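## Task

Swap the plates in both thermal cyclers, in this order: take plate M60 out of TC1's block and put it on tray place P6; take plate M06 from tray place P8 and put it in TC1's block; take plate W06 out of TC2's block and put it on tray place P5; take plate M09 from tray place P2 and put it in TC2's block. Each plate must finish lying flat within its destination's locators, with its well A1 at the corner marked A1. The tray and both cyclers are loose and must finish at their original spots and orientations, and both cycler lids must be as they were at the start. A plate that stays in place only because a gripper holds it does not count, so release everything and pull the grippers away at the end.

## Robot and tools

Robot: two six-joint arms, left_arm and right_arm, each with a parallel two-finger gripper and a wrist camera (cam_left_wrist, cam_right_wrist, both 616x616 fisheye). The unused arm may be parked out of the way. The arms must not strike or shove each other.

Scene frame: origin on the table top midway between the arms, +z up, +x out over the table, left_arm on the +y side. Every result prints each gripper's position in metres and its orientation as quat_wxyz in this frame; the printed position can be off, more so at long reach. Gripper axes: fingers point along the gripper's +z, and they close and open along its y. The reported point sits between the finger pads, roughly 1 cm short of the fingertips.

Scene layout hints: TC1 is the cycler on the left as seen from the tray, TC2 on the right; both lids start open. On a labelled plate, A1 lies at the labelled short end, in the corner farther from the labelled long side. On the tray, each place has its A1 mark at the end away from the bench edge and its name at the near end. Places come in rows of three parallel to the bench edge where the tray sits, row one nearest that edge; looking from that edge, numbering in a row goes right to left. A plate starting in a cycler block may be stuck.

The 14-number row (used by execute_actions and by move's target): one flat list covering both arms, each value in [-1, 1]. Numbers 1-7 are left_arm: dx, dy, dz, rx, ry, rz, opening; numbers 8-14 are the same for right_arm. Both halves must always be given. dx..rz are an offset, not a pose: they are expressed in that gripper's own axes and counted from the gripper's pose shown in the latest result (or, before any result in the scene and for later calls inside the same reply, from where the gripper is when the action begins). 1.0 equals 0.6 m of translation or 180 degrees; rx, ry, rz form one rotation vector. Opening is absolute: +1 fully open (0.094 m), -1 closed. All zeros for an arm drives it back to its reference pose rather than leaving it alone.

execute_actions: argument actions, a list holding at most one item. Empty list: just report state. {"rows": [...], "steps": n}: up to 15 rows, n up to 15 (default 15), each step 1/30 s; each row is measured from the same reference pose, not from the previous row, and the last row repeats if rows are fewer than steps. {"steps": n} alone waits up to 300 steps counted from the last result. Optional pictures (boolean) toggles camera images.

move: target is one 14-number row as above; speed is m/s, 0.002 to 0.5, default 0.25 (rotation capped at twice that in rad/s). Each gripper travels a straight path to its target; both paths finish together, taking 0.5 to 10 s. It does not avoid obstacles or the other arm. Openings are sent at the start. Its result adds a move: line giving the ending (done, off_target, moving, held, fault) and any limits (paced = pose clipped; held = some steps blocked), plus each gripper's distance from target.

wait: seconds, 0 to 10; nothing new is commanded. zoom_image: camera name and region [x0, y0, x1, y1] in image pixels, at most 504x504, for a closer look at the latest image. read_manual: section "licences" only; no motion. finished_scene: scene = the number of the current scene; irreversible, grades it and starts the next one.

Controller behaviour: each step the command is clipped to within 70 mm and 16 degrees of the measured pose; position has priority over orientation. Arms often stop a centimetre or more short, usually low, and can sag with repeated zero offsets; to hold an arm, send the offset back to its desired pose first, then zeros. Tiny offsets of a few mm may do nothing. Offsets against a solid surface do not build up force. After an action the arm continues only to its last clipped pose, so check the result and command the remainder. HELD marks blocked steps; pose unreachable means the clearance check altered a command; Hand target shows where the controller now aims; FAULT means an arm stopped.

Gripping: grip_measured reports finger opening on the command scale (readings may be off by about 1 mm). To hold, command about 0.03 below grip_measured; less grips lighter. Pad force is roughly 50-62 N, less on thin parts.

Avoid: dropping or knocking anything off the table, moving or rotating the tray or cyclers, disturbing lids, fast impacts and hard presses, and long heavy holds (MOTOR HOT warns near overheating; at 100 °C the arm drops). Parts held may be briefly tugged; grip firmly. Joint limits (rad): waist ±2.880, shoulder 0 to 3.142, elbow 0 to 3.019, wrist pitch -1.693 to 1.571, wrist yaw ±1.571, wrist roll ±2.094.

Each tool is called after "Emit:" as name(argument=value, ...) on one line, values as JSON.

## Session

Emit:
execute_actions(actions=[])

Scene clock: 0.00 s of 15600.00 s.
left_arm: end_effector_position=(+0.2121, +0.0914, +0.2254) grip_measured=+1.000 end_effector_quat_wxyz=(+0.332, +0.832, +0.410, +0.169) | right_arm: end_effector_position=(+0.3661, -0.1812, +0.1867) grip_measured=+1.000 end_effector_quat_wxyz=(+0.045, -0.212, +0.975, -0.042)
Joint positions: left_arm=[-1.29   1.648  0.212  0.131 -1.004  1.395  0.094] | right_arm=[ 0.515  1.418  0.794 -0.872  0.968  0.211  0.094]
Joint velocities: left_arm=[-0.015 -0.005 -0.007 -0.002 -0.037  0.022  0.   ] | right_arm=[-0.015 -0.005 -0.007  0.007  0.022 -0.095  0.   ]
Joint torques (N m, as the arm reports them, + toward a larger angle): no reading
Hand target (left_arm): +0.216, +0.085, +0.232; +0.339, +0.827, +0.416, +0.167
Hand target (right_arm): +0.372, -0.180, +0.189; +0.048, -0.206, +0.977, -0.040
camera_calibration (this result's frames):
cam_left_wrist: T_world_to_cam=[[-0.570815, 0.436341, -0.69554, 0.240308], [0.170396, 0.891616, 0.419507, -0.211873], [0.803203, 0.120944, -0.583299, 0.0766657], [0, 0, 0, 1]] pos_world=[0.111696, 0.0747808, 0.300745]
cam_right_wrist: T_world_to_cam=[[0.397443, -0.912112, 0.100455, -0.332803], [-0.803263, -0.292893, 0.518634, 0.148373], [-0.44363, -0.28682, -0.849074, 0.393849], [0, 0, 0, 1]] pos_world=[0.426176, -0.147133, 0.290887]

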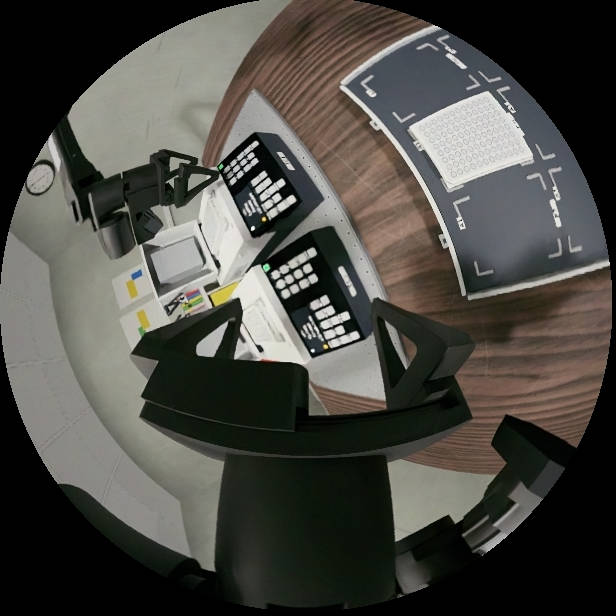

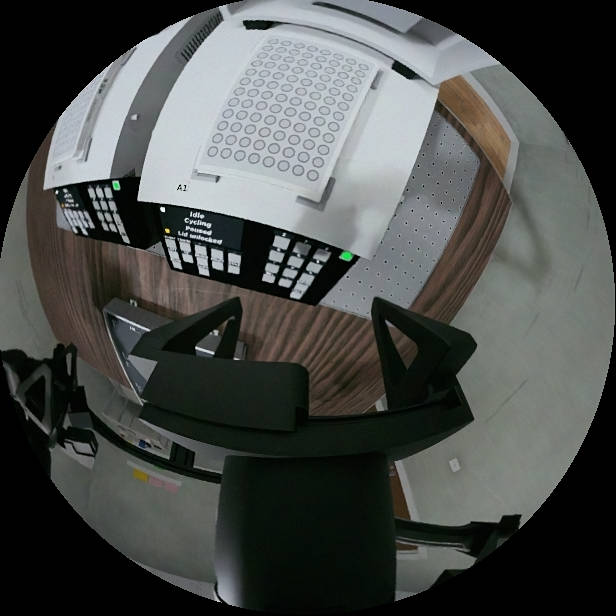

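Emit:
move(target=[0.27,0.025,-0.32,0,0,0,1, 0.12,0.2,-0.38,0,0,0.136,1], speed=0.2)

Scene clock: 3.97 s of 15600.00 s.
left_arm: end_effector_position=(+0.2108, +0.2833, +0.3571) grip_measured=+1.000 end_effector_quat_wxyz=(+0.346, +0.851, +0.382, +0.105) | right_arm: end_effector_position=(+0.2179, -0.0947, +0.3814) grip_measured=+1.000 end_effector_quat_wxyz=(+0.054, -0.016, +0.998, -0.035)
Joint positions: left_arm=[-1.74   0.654  0.489 -1.686 -0.851  0.706  0.094] | right_arm=[ 1.237  1.662  1.037 -1.688  0.706  1.652  0.094]
Joint velocities: left_arm=[-0.015 -0.015 -0.007  0.007 -0.007  0.022  0.   ] | right_arm=[-0.015 -0.005  0.012  0.007 -0.007 -0.051  0.   ]
Joint torques (N m, as the arm reports them, + toward a larger angle): left_arm=[-0.7   5.08 10.95  0.51 -0.1   0.03] | right_arm=[ 6.52 -5.09 11.46 -0.45  0.14 -0.01]
Hand target (left_arm): +0.216, +0.288, +0.375; +0.361, +0.845, +0.383, +0.094
Hand target (right_arm): +0.227, -0.086, +0.396; +0.053, -0.001, +0.998, -0.019
Off the commanded pose (left_arm): 0.021 m, 8 deg.
Off the commanded pose (right_arm): 0.019 m, 2 deg.
joint sent to its limit (left arm) — the command would take joint 4 (wrist pitch) past its lower limit, so that joint was sent only as far as its limit.
joint sent to its limit (right arm) — the command would take joint 4 (wrist pitch) past its lower limit, so that joint was sent only as far as its limit.
move: off_target (left_arm, right_arm)
camera_calibration (this result's frames):
cam_left_wrist: T_world_to_cam=[[-0.578001, 0.463414, -0.671686, 0.232715], [0.300331, 0.886139, 0.352929, -0.440048], [0.75876, 0.00226554, -0.651367, 0.198672], [0, 0, 0, 1]] pos_world=[0.115925, 0.28165, 0.441026]
cam_right_wrist: T_world_to_cam=[[0.0152779, -0.997437, 0.0699066, -0.127627], [-0.872112, 0.0209041, 0.48886, 0.00968196], [-0.489068, -0.0684351, -0.869557, 0.55663], [0, 0, 0, 1]] pos_world=[0.282624, -0.0894092, 0.48821]

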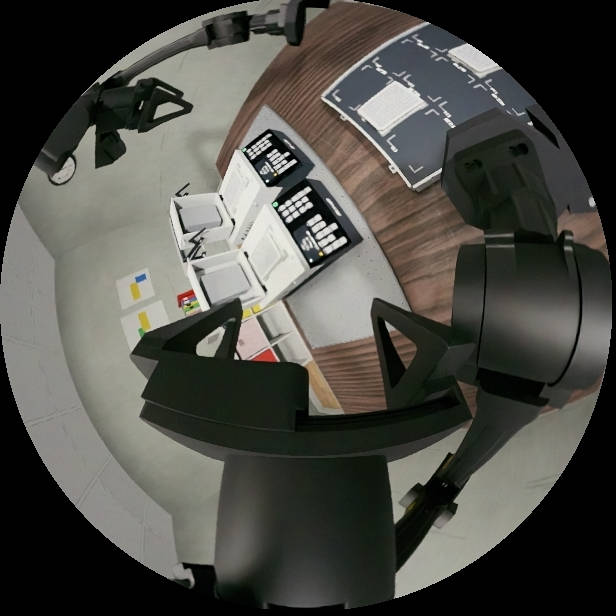

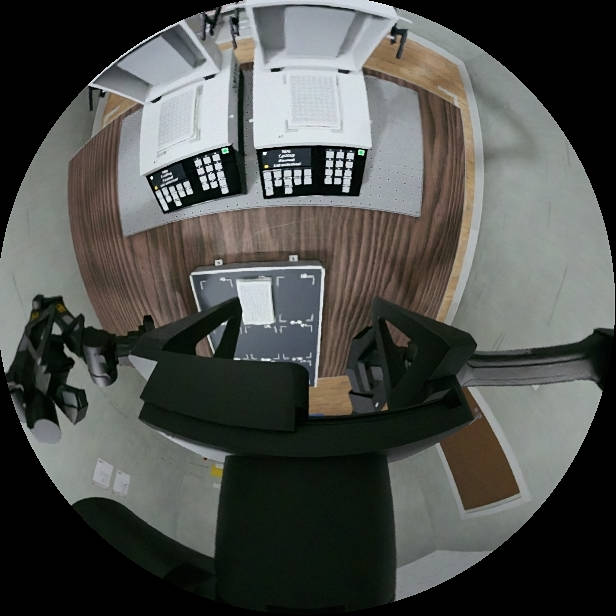

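Emit:
move(target=[0,0,0,0,0,0,1, -0.385,-0.055,0.27,-0.022,0.034,0.01,1], speed=0.2)

Scene clock: 8.87 s of 15600.00 s.
left_arm: end_effector_position=(+0.2107, +0.2833, +0.3570) grip_measured=+1.000 end_effector_quat_wxyz=(+0.345, +0.852, +0.380, +0.105) | right_arm: end_effector_position=(+0.4527, -0.1375, +0.2451) grip_measured=+1.000 end_effector_quat_wxyz=(-0.003, -0.010, +1.000, -0.004)
Joint positions: left_arm=[-1.74   0.654  0.489 -1.686 -0.851  0.711  0.094] | right_arm=[ 0.555  1.6    1.212 -1.241  0.855  0.747  0.094]
Joint velocities: left_arm=[-0.015 -0.005 -0.002  0.002 -0.081 -0.051  0.   ] | right_arm=[-0.015 -0.005 -0.002 -0.002  0.007 -0.11   0.   ]
Joint torques (N m, as the arm reports them, + toward a larger angle): left_arm=[-0.5   6.03  7.08  1.08 -0.27 -0.08] | right_arm=[ 8.88 -8.37  8.51  0.64  0.02 -0.25]
Hand target (left_arm): +0.211, +0.283, +0.357; +0.346, +0.851, +0.382, +0.105
Hand target (right_arm): +0.467, -0.135, +0.247; +0.001, -0.000, +1.000, +0.002
Off the commanded pose (left_arm): 0.000 m, 0 deg.
Off the commanded pose (right_arm): 0.015 m, 1 deg.
move: off_target (right_arm)
camera_calibration (this result's frames):
cam_left_wrist: T_world_to_cam=[[-0.575257, 0.466596, -0.671839, 0.23124], [0.302605, 0.88447, 0.355166, -0.440819], [0.759941, 0.00100918, -0.649992, 0.198313], [0, 0, 0, 1]] pos_world=[0.11571, 0.281795, 0.440821]
cam_right_wrist: T_world_to_cam=[[0.00746773, -0.999933, 0.0088347, -0.146286], [-0.810382, -0.000875518, 0.585901, 0.227284], [-0.585854, -0.0115348, -0.810335, 0.587165], [0, 0, 0, 1]] pos_world=[0.529273, -0.139304, 0.343927]

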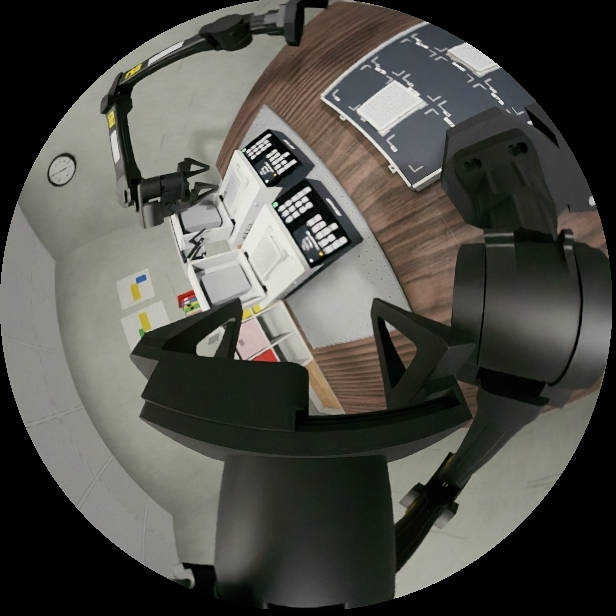

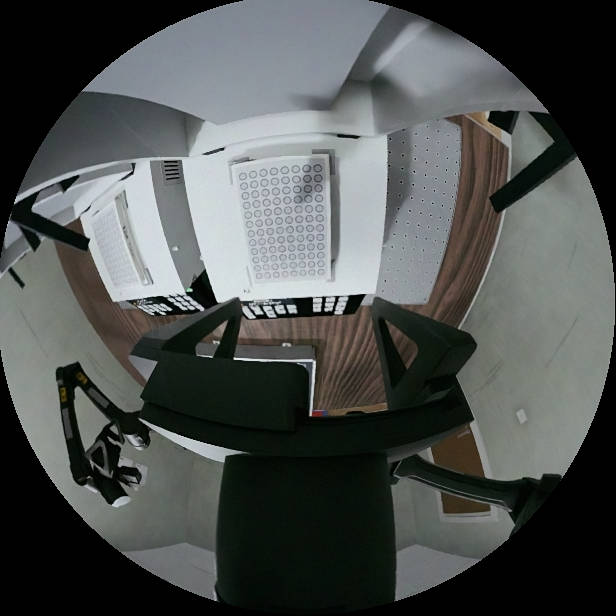

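Emit:
move(target=[0,0,0,0,0,0,1, -0.035,0.04,0.07,0,0,0,1], speed=0.08)

Scene clock: 10.53 s of 15600.00 s.
left_arm: end_effector_position=(+0.2107, +0.2833, +0.3570) grip_measured=+1.000 end_effector_quat_wxyz=(+0.345, +0.852, +0.380, +0.105) | right_arm: end_effector_position=(+0.4577, -0.1115, +0.2049) grip_measured=+1.000 end_effector_quat_wxyz=(-0.006, -0.024, +1.000, -0.006)
Joint positions: left_arm=[-1.74   0.654  0.489 -1.686 -0.851  0.711  0.094] | right_arm=[ 0.512  1.687  1.212 -1.115  0.855  0.662  0.094]
Joint velocities: left_arm=[ 0.005 -0.015 -0.007  0.007  0.037  0.037  0.   ] | right_arm=[-0.005 -0.015  0.012 -0.002 -0.051 -0.066  0.   ]
Joint torques (N m, as the arm reports them, + toward a larger angle): left_arm=[-0.21  6.33  7.06  1.   -0.24 -0.07] | right_arm=[ 9.1  -9.83  7.83  0.64  0.17 -0.18]
Hand target (left_arm): +0.211, +0.283, +0.357; +0.345, +0.852, +0.380, +0.105
Hand target (right_arm): +0.473, -0.114, +0.203; -0.003, -0.010, +1.000, -0.004
Off the commanded pose (left_arm): 0.000 m, 0 deg.
Off the commanded pose (right_arm): 0.016 m, 2 deg.
move: off_target (right_arm)
camera_calibration (this result's frames):
cam_left_wrist: T_world_to_cam=[[-0.575257, 0.466596, -0.671839, 0.23124], [0.302605, 0.88447, 0.355166, -0.440819], [0.759941, 0.00100918, -0.649992, 0.198313], [0, 0, 0, 1]] pos_world=[0.11571, 0.281795, 0.440821]
cam_right_wrist: T_world_to_cam=[[0.0348423, -0.99932, 0.0120678, -0.133059], [-0.806136, -0.0209654, 0.591359, 0.24964], [-0.590704, -0.0303326, -0.806318, 0.557045], [0, 0, 0, 1]] pos_world=[0.534928, -0.110838, 0.303134]

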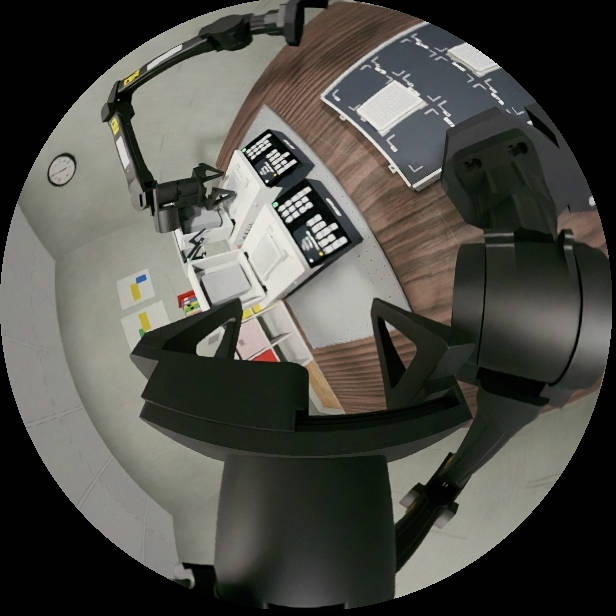

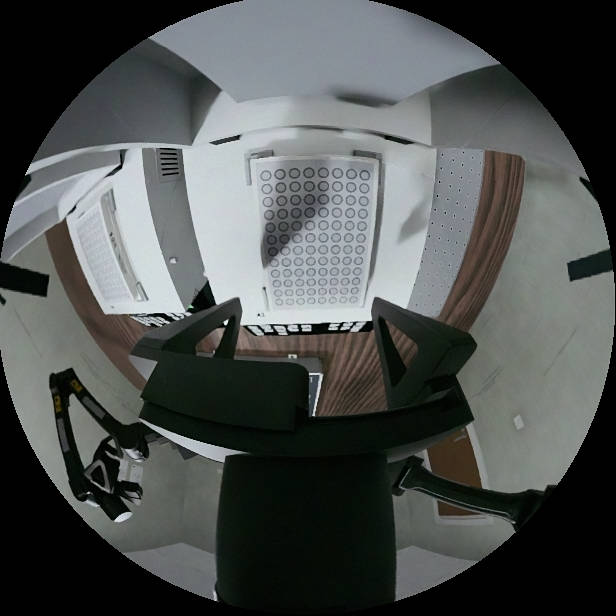

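Emit:
move(target=[0,0,0,0,0,0,1, -0.03,-0.014,0.06,0,0,0,1], speed=0.05)

Scene clock: 12.67 s of 15600.00 s.
left_arm: end_effector_position=(+0.2107, +0.2833, +0.3570) grip_measured=+1.000 end_effector_quat_wxyz=(+0.345, +0.852, +0.380, +0.105) | right_arm: end_effector_position=(+0.4714, -0.1177, +0.1807) grip_measured=+1.000 end_effector_quat_wxyz=(-0.001, -0.030, +1.000, -0.002)
Joint positions: left_arm=[-1.74   0.654  0.489 -1.686 -0.851  0.711  0.094] | right_arm=[ 0.456  1.692  1.201 -1.014  0.855  0.549  0.094]
Joint velocities: left_arm=[-0.005 -0.005  0.002 -0.012 -0.007 -0.007  0.   ] | right_arm=[ 0.005  0.005 -0.002 -0.017  0.037  0.095  0.   ]
Joint torques (N m, as the arm reports them, + toward a larger angle): left_arm=[-0.13  5.72  7.05  0.95 -0.25 -0.05] | right_arm=[ 8.61 -9.79  5.9   1.06  0.02 -0.12]
Hand target (left_arm): +0.211, +0.283, +0.357; +0.345, +0.852, +0.380, +0.105
Hand target (right_arm): +0.475, -0.120, +0.169; -0.006, -0.024, +1.000, -0.006
Off the commanded pose (left_arm): 0.000 m, 0 deg.
Off the commanded pose (right_arm): 0.013 m, 1 deg.
move: off_target (right_arm)
camera_calibration (this result's frames):
cam_left_wrist: T_world_to_cam=[[-0.575257, 0.466596, -0.671839, 0.23124], [0.302605, 0.88447, 0.355166, -0.440819], [0.759941, 0.00100918, -0.649992, 0.198313], [0, 0, 0, 1]] pos_world=[0.11571, 0.281795, 0.440821]
cam_right_wrist: T_world_to_cam=[[0.0463857, -0.998908, 0.00552385, -0.143677], [-0.812259, -0.0344984, 0.582276, 0.277817], [-0.58145, -0.0314961, -0.812972, 0.542202], [0, 0, 0, 1]] pos_world=[0.547586, -0.116859, 0.279823]

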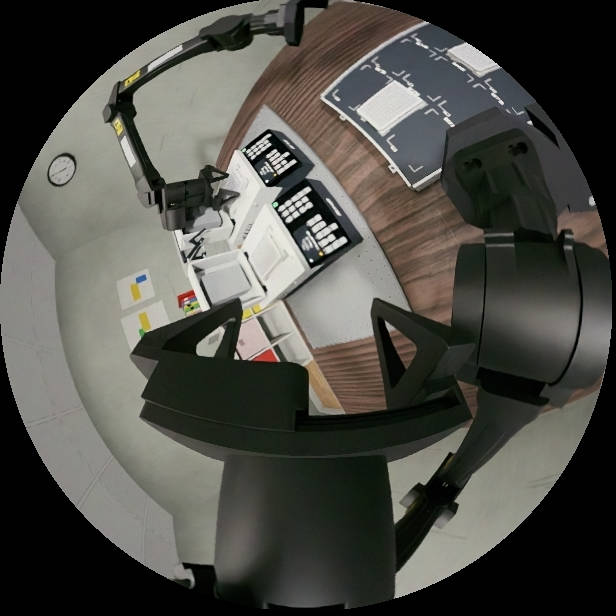

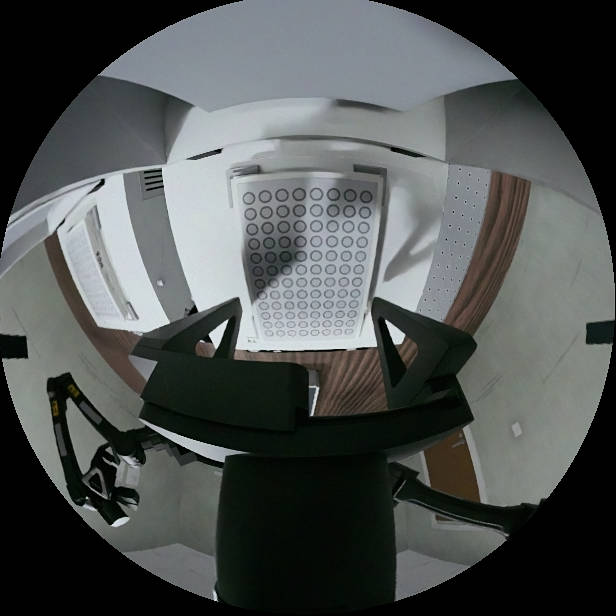

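Emit:
move(target=[0,0,0,0,0,0,1, 0.012,-0.012,0.035,0,0,0,1], speed=0.04)

Emit:
move(target=[0,0,0,0,0,0,1, 0,0,0,0,0,0,0.62])

Scene clock: 14.47 s of 15600.00 s.
left_arm: end_effector_position=(+0.2107, +0.2833, +0.3570) grip_measured=+1.000 end_effector_quat_wxyz=(+0.345, +0.852, +0.380, +0.105) | right_arm: end_effector_position=(+0.4653, -0.1149, +0.1703) grip_measured=+1.000 end_effector_quat_wxyz=(+0.006, -0.033, +0.999, +0.003)
Joint positions: left_arm=[-1.74   0.654  0.489 -1.686 -0.851  0.711  0.094] | right_arm=[ 0.446  1.688  1.161 -0.942  0.851  0.509  0.094]
Joint velocities: left_arm=[ 0.005  0.005 -0.007  0.017 -0.022 -0.022  0.   ] | right_arm=[-0.005 -0.005  0.002  0.002  0.095 -0.007  0.   ]
Joint torques (N m, as the arm reports them, + toward a larger angle): left_arm=[-0.3   6.01  7.13  1.09 -0.23 -0.03] | right_arm=[  8.73 -11.2    4.33   0.77   0.09  -0.23]
Hand target (left_arm): +0.211, +0.283, +0.357; +0.345, +0.852, +0.380, +0.105
Hand target (right_arm): +0.464, -0.125, +0.160; -0.001, -0.029, +1.000, -0.003
Off the commanded pose (left_arm): 0.000 m, 0 deg.
Off the commanded pose (right_arm): 0.015 m, 1 deg.
move: off_target (right_arm)
camera_calibration (this result's frames):
cam_left_wrist: T_world_to_cam=[[-0.575257, 0.466596, -0.671839, 0.23124], [0.302605, 0.88447, 0.355166, -0.440819], [0.759941, 0.00100918, -0.649992, 0.198313], [0, 0, 0, 1]] pos_world=[0.11571, 0.281795, 0.440821]
cam_right_wrist: T_world_to_cam=[[0.0535682, -0.998547, -0.00580789, -0.141892], [-0.819116, -0.0472675, 0.571678, 0.282511], [-0.571122, -0.0258664, -0.820458, 0.527408], [0, 0, 0, 1]] pos_world=[0.540224, -0.11469, 0.270387]

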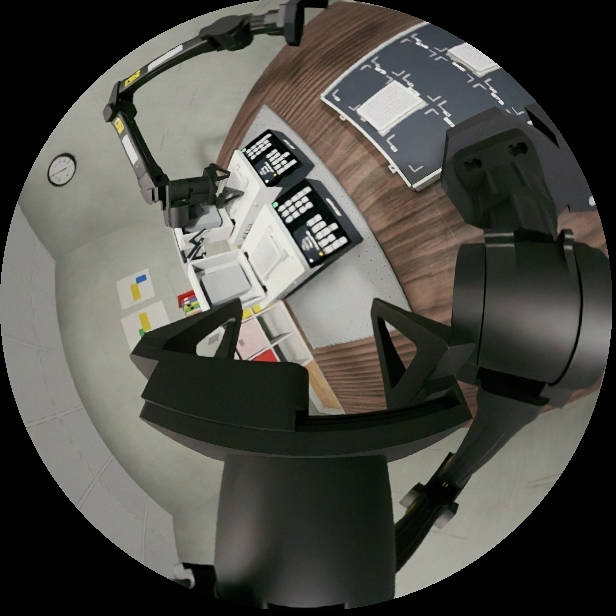

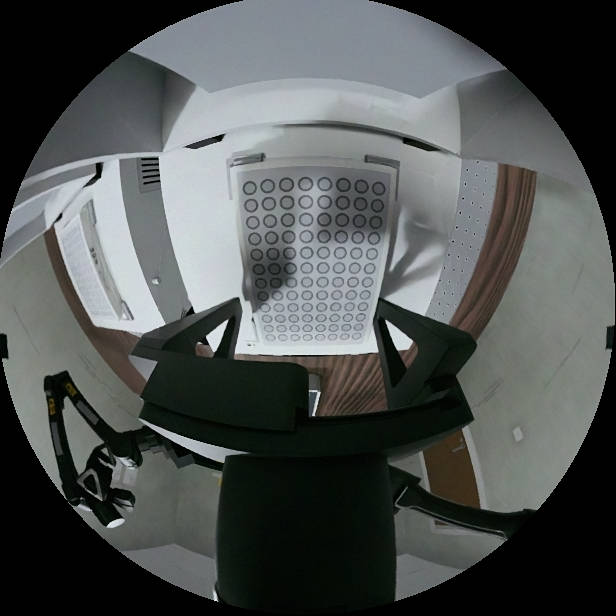

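Scene clock: 14.97 s of 15600.00 s.
left_arm: end_effector_position=(+0.2107, +0.2833, +0.3570) grip_measured=+1.000 end_effector_quat_wxyz=(+0.345, +0.852, +0.380, +0.105) | right_arm: end_effector_position=(+0.4653, -0.1187, +0.1702) grip_measured=+0.740 end_effector_quat_wxyz=(+0.007, -0.033, +0.999, -0.003)
Joint positions: left_arm=[-1.74   0.654  0.489 -1.686 -0.851  0.711  0.094] | right_arm=[ 0.444  1.685  1.159 -0.948  0.862  0.511  0.082]
Joint velocities: left_arm=[-0.005  0.005 -0.002  0.017  0.11  -0.11   0.   ] | right_arm=[-0.005  0.005 -0.007 -0.007  0.007  0.081  0.001]
Joint torques (N m, as the arm reports them, + toward a larger angle): left_arm=[-0.18  5.95  7.04  1.1  -0.27 -0.07] | right_arm=[ 10.52 -10.49   5.35   0.5   -0.27  -0.15]
Hand target (left_arm): +0.211, +0.283, +0.357; +0.345, +0.852, +0.380, +0.105
Hand target (right_arm): +0.465, -0.115, +0.170; +0.006, -0.033, +0.999, +0.003
Off the commanded pose (left_arm): 0.000 m, 0 deg.
Off the commanded pose (right_arm): 0.004 m, 1 deg.
move: done
camera_calibration (this result's frames):
cam_left_wrist: T_world_to_cam=[[-0.575257, 0.466596, -0.671839, 0.23124], [0.302605, 0.88447, 0.355166, -0.440819], [0.759941, 0.00100918, -0.649992, 0.198313], [0, 0, 0, 1]] pos_world=[0.11571, 0.281795, 0.440821]
cam_right_wrist: T_world_to_cam=[[0.0536319, -0.998541, 0.00628109, -0.147795], [-0.820374, -0.0404746, 0.570393, 0.283958], [-0.569307, -0.0357441, -0.821348, 0.525312], [0, 0, 0, 1]] pos_world=[0.539942, -0.117309, 0.270424]

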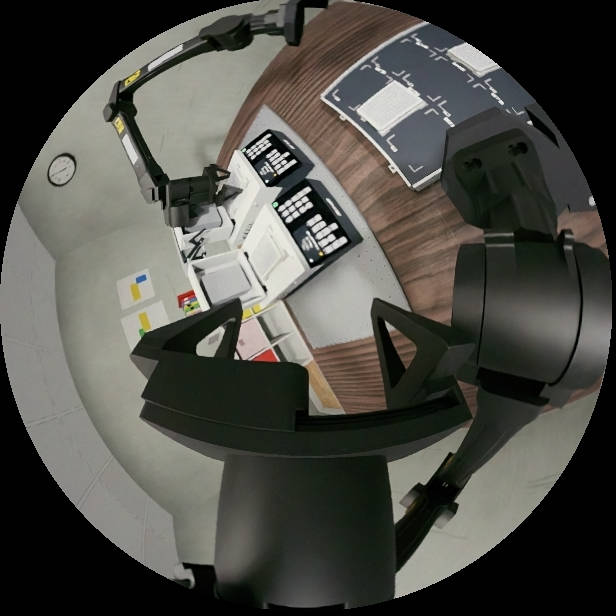

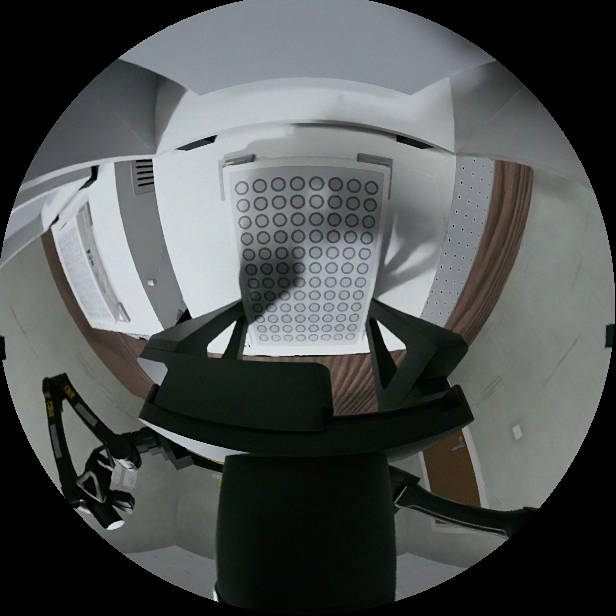

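Emit:
move(target=[0,0,0,0,0,0,1, 0.01,0,-0.1,0,0,0,0.62], speed=0.05)

Scene clock: 17.27 s of 15600.00 s.
left_arm: end_effector_position=(+0.2107, +0.2833, +0.3570) grip_measured=+1.000 end_effector_quat_wxyz=(+0.345, +0.852, +0.380, +0.105) | right_arm: end_effector_position=(+0.4644, -0.1194, +0.1725) grip_measured=+0.740 end_effector_quat_wxyz=(-0.012, -0.031, +0.999, -0.011)
Joint positions: left_arm=[-1.74   0.654  0.489 -1.686 -0.851  0.711  0.094] | right_arm=[ 0.447  1.705  1.194 -1.027  0.856  0.564  0.082]
Joint velocities: left_arm=[-0.005 -0.005 -0.012 -0.017  0.051  0.037  0.   ] | right_arm=[-0.015  0.005 -0.002 -0.007 -0.022 -0.007  0.001]
Joint torques (N m, as the arm reports them, + toward a larger angle): left_arm=[-0.36  6.24  7.05  1.   -0.24 -0.05] | right_arm=[ 17.45 -15.     5.89  -5.15   0.41   0.67]
Hand target (left_arm): +0.211, +0.283, +0.357; +0.345, +0.852, +0.380, +0.105
Hand target (right_arm): +0.459, -0.119, +0.225; +0.009, -0.034, +0.999, -0.000
Off the commanded pose (left_arm): 0.000 m, 0 deg.
Off the commanded pose (right_arm): 0.058 m, 2 deg.
move: off_target (right_arm)
camera_calibration (this result's frames):
cam_left_wrist: T_world_to_cam=[[-0.575257, 0.466596, -0.671839, 0.23124], [0.302605, 0.88447, 0.355166, -0.440819], [0.759941, 0.00100918, -0.649992, 0.198313], [0, 0, 0, 1]] pos_world=[0.11571, 0.281795, 0.440821]
cam_right_wrist: T_world_to_cam=[[0.0504501, -0.998474, 0.0224814, -0.149743], [-0.799478, -0.0268839, 0.600093, 0.26867], [-0.598573, -0.0482482, -0.799614, 0.535021], [0, 0, 0, 1]] pos_world=[0.542599, -0.116477, 0.26995]

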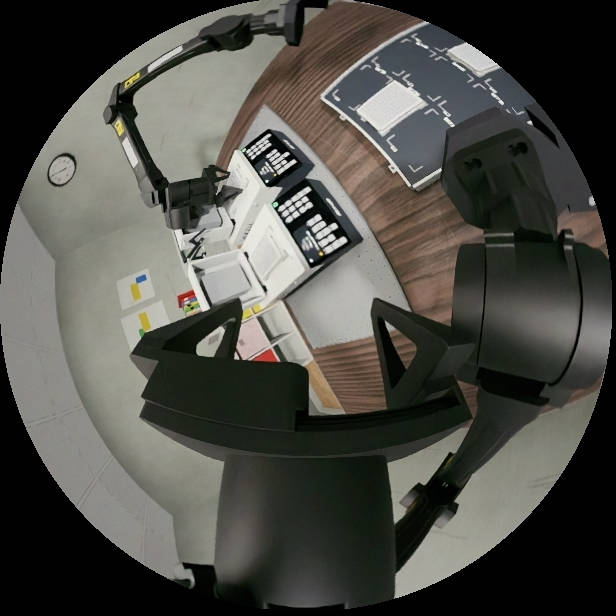

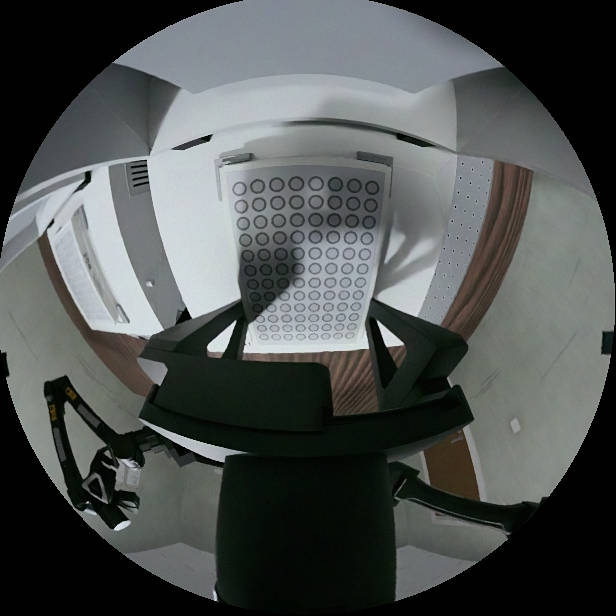

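Stuck; pull a bit harder.

Emit:
move(target=[0,0,0,0,0,0,1, 0.01,0,-0.13,0,0,0,0.62], speed=0.1)

Scene clock: 19.07 s of 15600.00 s.
left_arm: end_effector_position=(+0.2107, +0.2833, +0.3570) grip_measured=+1.000 end_effector_quat_wxyz=(+0.345, +0.852, +0.380, +0.105) | right_arm: end_effector_position=(+0.4456, -0.1188, +0.2450) grip_measured=+0.740 end_effector_quat_wxyz=(-0.016, -0.048, +0.999, -0.016)
Joint positions: left_arm=[-1.74   0.654  0.489 -1.686 -0.851  0.711  0.094] | right_arm=[ 0.581  1.663  1.247 -1.296  0.853  0.752  0.082]
Joint velocities: left_arm=[-0.015 -0.005 -0.007  0.027  0.051  0.022  0.   ] | right_arm=[-0.015 -0.005  0.007 -0.002 -0.022  0.051  0.001]
Joint torques (N m, as the arm reports them, + toward a larger angle): left_arm=[-0.04  5.87  7.03  1.04 -0.27 -0.03] | right_arm=[10.37 -8.98  8.67 -0.36  0.06 -0.03]
Hand target (left_arm): +0.211, +0.283, +0.357; +0.345, +0.852, +0.380, +0.105
Hand target (right_arm): +0.460, -0.118, +0.251; -0.011, -0.031, +0.999, -0.011
Off the commanded pose (left_arm): 0.000 m, 0 deg.
Off the commanded pose (right_arm): 0.016 m, 2 deg.
move: off_target (right_arm)
camera_calibration (this result's frames):
cam_left_wrist: T_world_to_cam=[[-0.575257, 0.466596, -0.671839, 0.23124], [0.302605, 0.88447, 0.355166, -0.440819], [0.759941, 0.00100918, -0.649992, 0.198313], [0, 0, 0, 1]] pos_world=[0.11571, 0.281795, 0.440821]
cam_right_wrist: T_world_to_cam=[[0.0827468, -0.996056, 0.0320114, -0.166283], [-0.793569, -0.0464269, 0.606707, 0.203665], [-0.602828, -0.0756063, -0.794281, 0.579133], [0, 0, 0, 1]] pos_world=[0.524499, -0.112385, 0.341752]

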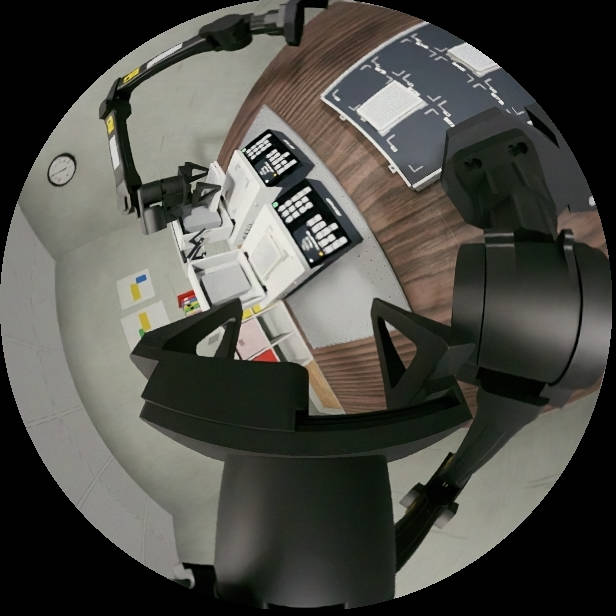

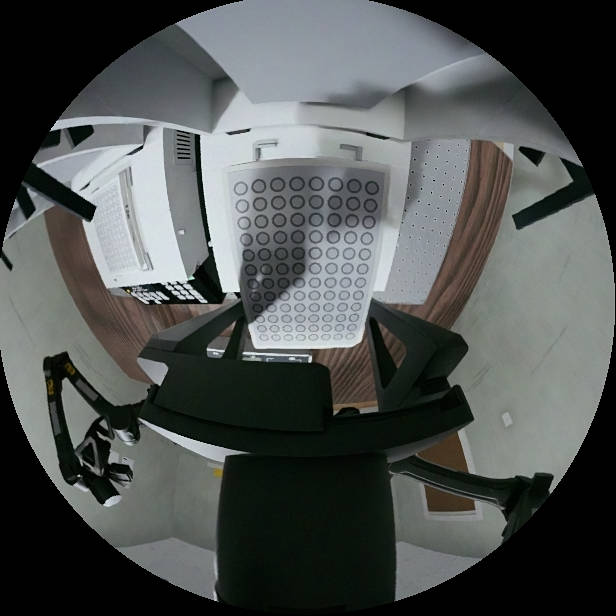

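Emit:
move(target=[0,0,0,0,0,0,1, 0.5,0.05,0,0,0,-0.47,0.62], speed=0.3)

Emit:
move(target=[0,0,0,0,0,0,1, 0,0.4,0.12,0,0,-0.5,0.62], speed=0.3)

Scene clock: 22.97 s of 15600.00 s.
left_arm: end_effector_position=(+0.2107, +0.2833, +0.3570) grip_measured=+1.000 end_effector_quat_wxyz=(+0.345, +0.852, +0.380, +0.105) | right_arm: end_effector_position=(+0.1476, -0.1113, +0.2560) grip_measured=+0.740 end_effector_quat_wxyz=(-0.025, -0.700, +0.714, -0.002)
Joint positions: left_arm=[-1.74   0.654  0.489 -1.686 -0.851  0.711  0.094] | right_arm=[ 1.128  1.639  0.684 -1.246  0.634 -0.006  0.082]
Joint velocities: left_arm=[ 0.005 -0.015  0.002  0.012 -0.081  0.051  0.   ] | right_arm=[-0.005  0.005 -0.007 -0.002  0.037 -0.007 -0.   ]
Joint torques (N m, as the arm reports them, + toward a larger angle): left_arm=[-0.27  6.2   7.13  0.98 -0.22 -0.06] | right_arm=[ 6.26 -4.66  6.13  0.69 -0.04 -0.27]
Hand target (left_arm): +0.211, +0.283, +0.357; +0.345, +0.852, +0.380, +0.105
Hand target (right_arm): +0.143, -0.111, +0.254; +0.023, +0.707, -0.707, +0.002
Off the commanded pose (left_arm): 0.000 m, 0 deg.
Off the commanded pose (right_arm): 0.007 m, 1 deg.
move: done
camera_calibration (this result's frames):
cam_left_wrist: T_world_to_cam=[[-0.575257, 0.466596, -0.671839, 0.23124], [0.302605, 0.88447, 0.355166, -0.440819], [0.759941, 0.00100918, -0.649992, 0.198313], [0, 0, 0, 1]] pos_world=[0.11571, 0.281795, 0.440821]
cam_right_wrist: T_world_to_cam=[[0.998987, -0.0326286, -0.0309924, -0.146364], [-0.00683129, -0.790664, 0.612212, -0.239575], [-0.0444802, -0.61138, -0.790086, 0.265616], [0, 0, 0, 1]] pos_world=[0.156394, -0.0318066, 0.351994]

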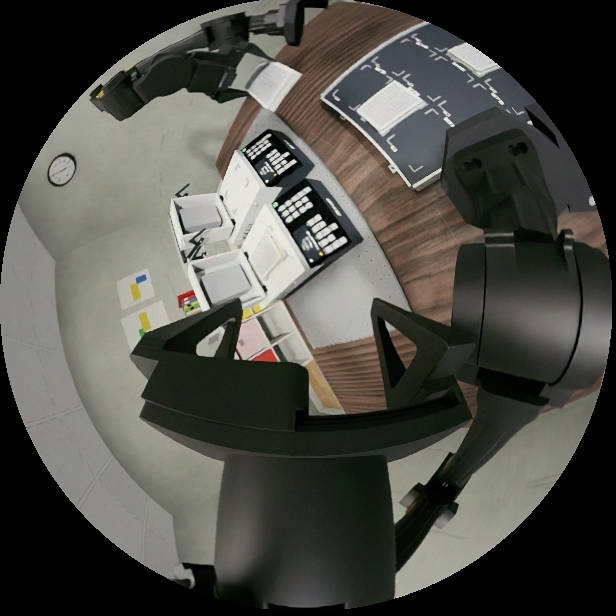

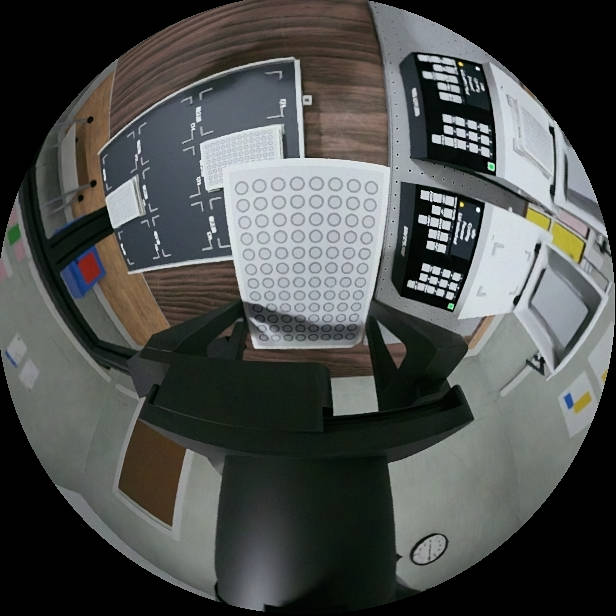

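Scene clock: 26.13 s of 15600.00 s.
left_arm: end_effector_position=(+0.2107, +0.2833, +0.3570) grip_measured=+1.000 end_effector_quat_wxyz=(+0.345, +0.852, +0.380, +0.105) | right_arm: end_effector_position=(-0.0888, -0.1194, +0.1845) grip_measured=+0.740 end_effector_quat_wxyz=(+0.034, +0.999, -0.015, -0.007)
Joint positions: left_arm=[-1.74   0.654  0.489 -1.686 -0.851  0.711  0.094] | right_arm=[ 1.839  2.194  0.569 -0.835  0.139 -1.     0.082]
Joint velocities: left_arm=[-0.015 -0.005 -0.012 -0.007  0.022 -0.051  0.   ] | right_arm=[-0.015 -0.015 -0.007  0.002  0.022 -0.037 -0.   ]
Joint torques (N m, as the arm reports them, + toward a larger angle): left_arm=[-0.36  6.15  7.    1.   -0.24 -0.06] | right_arm=[ 2.17 -7.32  8.79  0.69 -0.15 -0.2 ]
Hand target (left_arm): +0.211, +0.283, +0.357; +0.345, +0.852, +0.380, +0.105
Hand target (right_arm): -0.097, -0.105, +0.191; +0.020, +1.000, -0.010, -0.016
Off the commanded pose (left_arm): 0.000 m, 0 deg.
Off the commanded pose (right_arm): 0.014 m, 2 deg.
move: off_target (right_arm)
camera_calibration (this result's frames):
cam_left_wrist: T_world_to_cam=[[-0.575257, 0.466596, -0.671839, 0.23124], [0.302605, 0.88447, 0.355166, -0.440819], [0.759941, 0.00100918, -0.649992, 0.198313], [0, 0, 0, 1]] pos_world=[0.11571, 0.281795, 0.440821]
cam_right_wrist: T_world_to_cam=[[0.0421085, 0.996765, -0.0684598, 0.132206], [0.822228, 0.00435458, 0.569141, -0.0272987], [0.567598, -0.0802552, -0.819385, 0.316916], [0, 0, 0, 1]] pos_world=[-0.163002, -0.106225, 0.284264]

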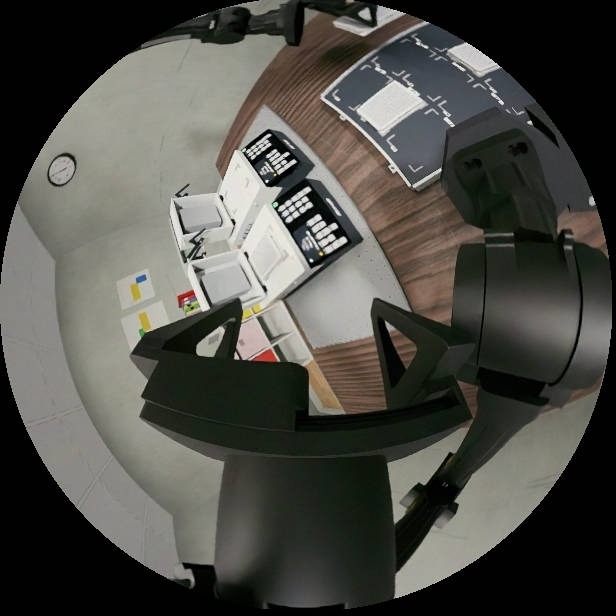

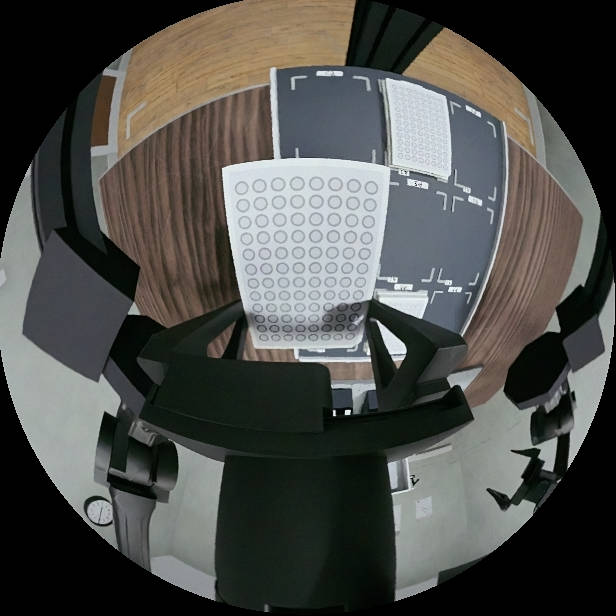

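Emit:
move(target=[0,0,0,0,0,0,1, 0.028,-0.045,0.14,0.02,0,-0.01,0.62], speed=0.1)

Scene clock: 28.77 s of 15600.00 s.
left_arm: end_effector_position=(+0.2107, +0.2833, +0.3570) grip_measured=+1.000 end_effector_quat_wxyz=(+0.345, +0.852, +0.380, +0.105) | right_arm: end_effector_position=(-0.0736, -0.0945, +0.1010) grip_measured=+0.740 end_effector_quat_wxyz=(-0.001, +1.000, -0.002, -0.006)
Joint positions: left_arm=[-1.74   0.654  0.489 -1.686 -0.851  0.711  0.094] | right_arm=[ 1.634  2.433  0.506 -0.437  0.328 -1.182  0.082]
Joint velocities: left_arm=[-0.005 -0.015  0.007 -0.007 -0.037 -0.022  0.   ] | right_arm=[-0.005 -0.005 -0.012 -0.027 -0.037  0.022  0.001]
Joint torques (N m, as the arm reports them, + toward a larger angle): left_arm=[-0.52  6.15  7.01  0.95 -0.25 -0.04] | right_arm=[ 2.06 -8.41  3.45  0.89  0.07 -0.18]
Hand target (left_arm): +0.211, +0.283, +0.357; +0.345, +0.852, +0.380, +0.105
Hand target (right_arm): -0.072, -0.099, +0.098; +0.003, +1.000, +0.001, -0.007
Off the commanded pose (left_arm): 0.000 m, 0 deg.
Off the commanded pose (right_arm): 0.005 m, 1 deg.
move: done
camera_calibration (this result's frames):
cam_left_wrist: T_world_to_cam=[[-0.575257, 0.466596, -0.671839, 0.23124], [0.302605, 0.88447, 0.355166, -0.440819], [0.759941, 0.00100918, -0.649992, 0.198313], [0, 0, 0, 1]] pos_world=[0.11571, 0.281795, 0.440821]
cam_right_wrist: T_world_to_cam=[[0.0158699, 0.999869, 0.00303472, 0.0921387], [0.820257, -0.0147546, 0.571805, 0.00543779], [0.571775, -0.00658524, -0.820384, 0.249174], [0, 0, 0, 1]] pos_world=[-0.148394, -0.0904055, 0.201029]

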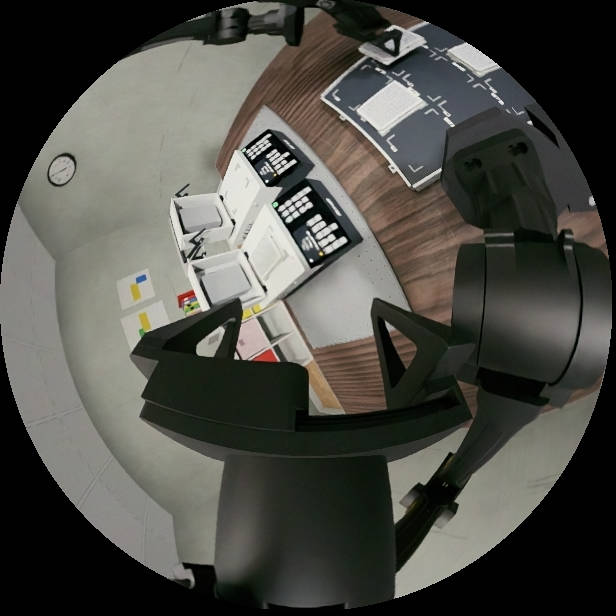

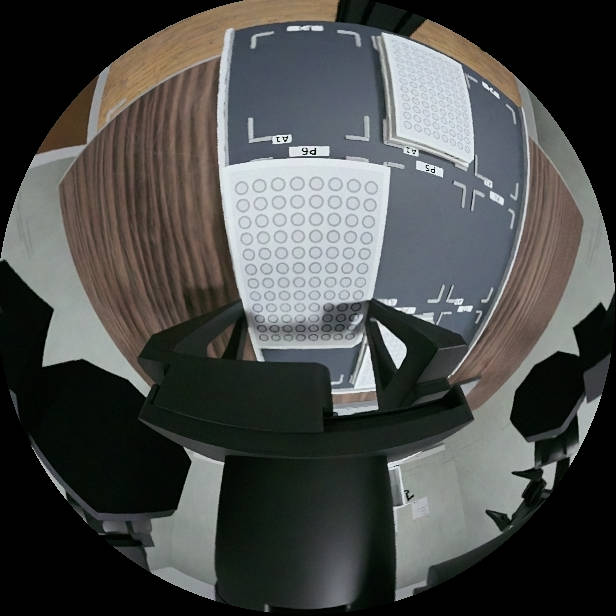

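Emit:
move(target=[0,0,0,0,0,0,1, -0.005,-0.004,0.035,0,0,0,0.62], speed=0.04)

Scene clock: 30.53 s of 15600.00 s.
left_arm: end_effector_position=(+0.2107, +0.2833, +0.3570) grip_measured=+1.000 end_effector_quat_wxyz=(+0.345, +0.852, +0.380, +0.105) | right_arm: end_effector_position=(-0.0763, -0.0944, +0.0821) grip_measured=+0.740 end_effector_quat_wxyz=(-0.002, +1.000, -0.000, -0.002)
Joint positions: left_arm=[-1.74   0.654  0.489 -1.686 -0.851  0.711  0.094] | right_arm=[ 1.616  2.507  0.506 -0.361  0.348 -1.197  0.082]
Joint velocities: left_arm=[-0.015 -0.015  0.012 -0.002 -0.051 -0.007  0.   ] | right_arm=[-0.015 -0.005  0.002  0.012  0.022 -0.007 -0.001]
Joint torques (N m, as the arm reports them, + toward a larger angle): left_arm=[-0.23  6.03  7.03  1.06 -0.25 -0.05] | right_arm=[ 1.96 -8.95  3.73  0.75  0.07 -0.26]
Hand target (left_arm): +0.211, +0.283, +0.357; +0.345, +0.852, +0.380, +0.105
Hand target (right_arm): -0.077, -0.092, +0.080; -0.001, +1.000, -0.002, -0.006
Off the commanded pose (left_arm): 0.000 m, 0 deg.
Off the commanded pose (right_arm): 0.003 m, 0 deg.
move: done
camera_calibration (this result's frames):
cam_left_wrist: T_world_to_cam=[[-0.575257, 0.466596, -0.671839, 0.23124], [0.302605, 0.88447, 0.355166, -0.440819], [0.759941, 0.00100918, -0.649992, 0.198313], [0, 0, 0, 1]] pos_world=[0.11571, 0.281795, 0.440821]
cam_right_wrist: T_world_to_cam=[[0.0135066, 0.999902, 0.00372588, 0.0918536], [0.815798, -0.0131742, 0.578187, 0.0176674], [0.578179, -0.00476979, -0.815896, 0.235502], [0, 0, 0, 1]] pos_world=[-0.151816, -0.0904885, 0.181587]

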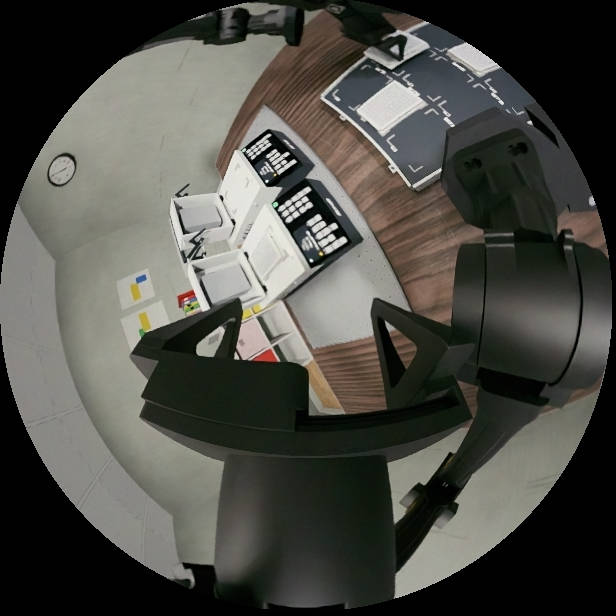

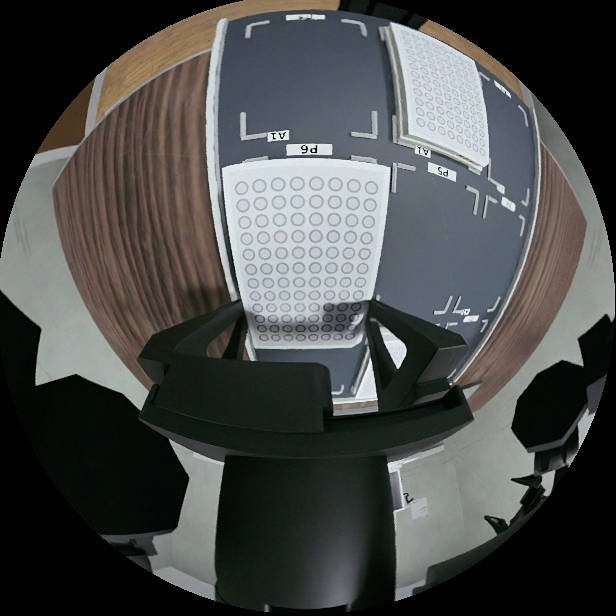

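Emit:
move(target=[0,0,0,0,0,0,1, 0,-0.006,0.035,0,0,0,0.62], speed=0.04)

Scene clock: 32.10 s of 15600.00 s.
left_arm: end_effector_position=(+0.2107, +0.2833, +0.3570) grip_measured=+1.000 end_effector_quat_wxyz=(+0.345, +0.852, +0.380, +0.105) | right_arm: end_effector_position=(-0.0751, -0.0941, +0.0632) grip_measured=+0.740 end_effector_quat_wxyz=(-0.001, +1.000, +0.001, +0.002)
Joint positions: left_arm=[-1.74   0.654  0.489 -1.686 -0.851  0.711  0.094] | right_arm=[ 1.572  2.575  0.506 -0.284  0.387 -1.231  0.082]
Joint velocities: left_arm=[ 0.005 -0.005 -0.002 -0.022  0.051  0.037  0.   ] | right_arm=[-0.005 -0.015 -0.027  0.007 -0.051 -0.051  0.001]
Joint torques (N m, as the arm reports them, + toward a larger angle): left_arm=[-0.32  5.87  7.06  1.   -0.28 -0.06] | right_arm=[ 2.03 -8.65  3.23  0.8   0.08 -0.25]
Hand target (left_arm): +0.211, +0.283, +0.357; +0.345, +0.852, +0.380, +0.105
Hand target (right_arm): -0.076, -0.091, +0.061; -0.002, +1.000, -0.000, -0.002
Off the commanded pose (left_arm): 0.000 m, 0 deg.
Off the commanded pose (right_arm): 0.004 m, 0 deg.
move: done
camera_calibration (this result's frames):
cam_left_wrist: T_world_to_cam=[[-0.575257, 0.466596, -0.671839, 0.23124], [0.302605, 0.88447, 0.355166, -0.440819], [0.759941, 0.00100918, -0.649992, 0.198313], [0, 0, 0, 1]] pos_world=[0.11571, 0.281795, 0.440821]
cam_right_wrist: T_world_to_cam=[[0.0115921, 0.999928, 0.00311225, 0.0914959], [0.811132, -0.0112235, 0.584755, 0.027098], [0.584748, -0.00425411, -0.811204, 0.219702], [0, 0, 0, 1]] pos_world=[-0.151511, -0.0902505, 0.162093]

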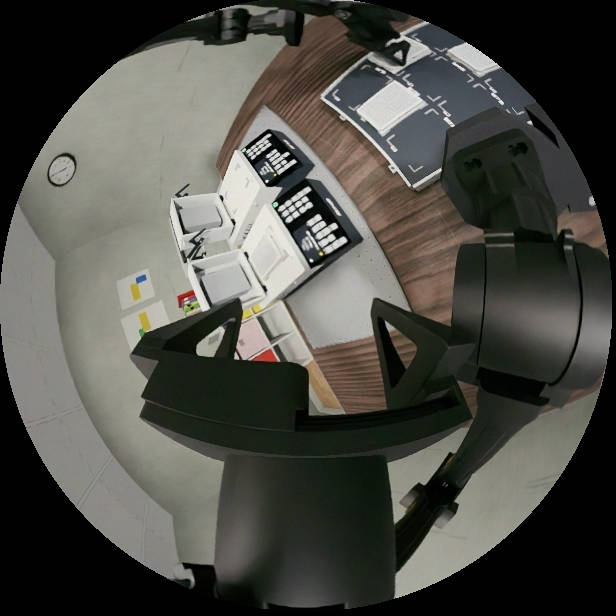

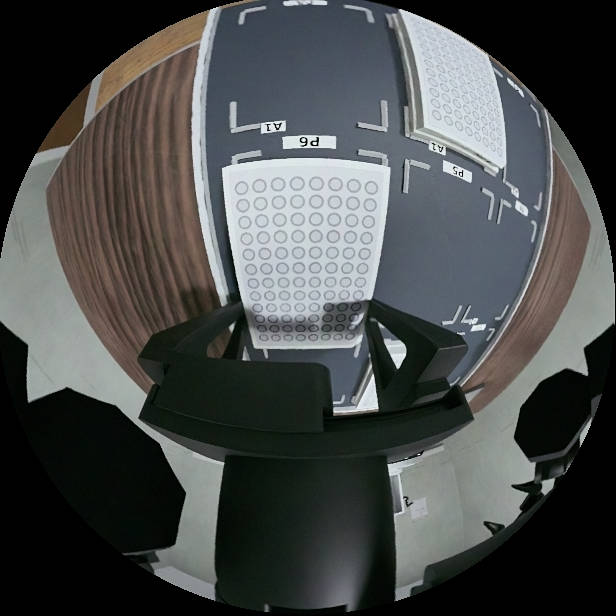

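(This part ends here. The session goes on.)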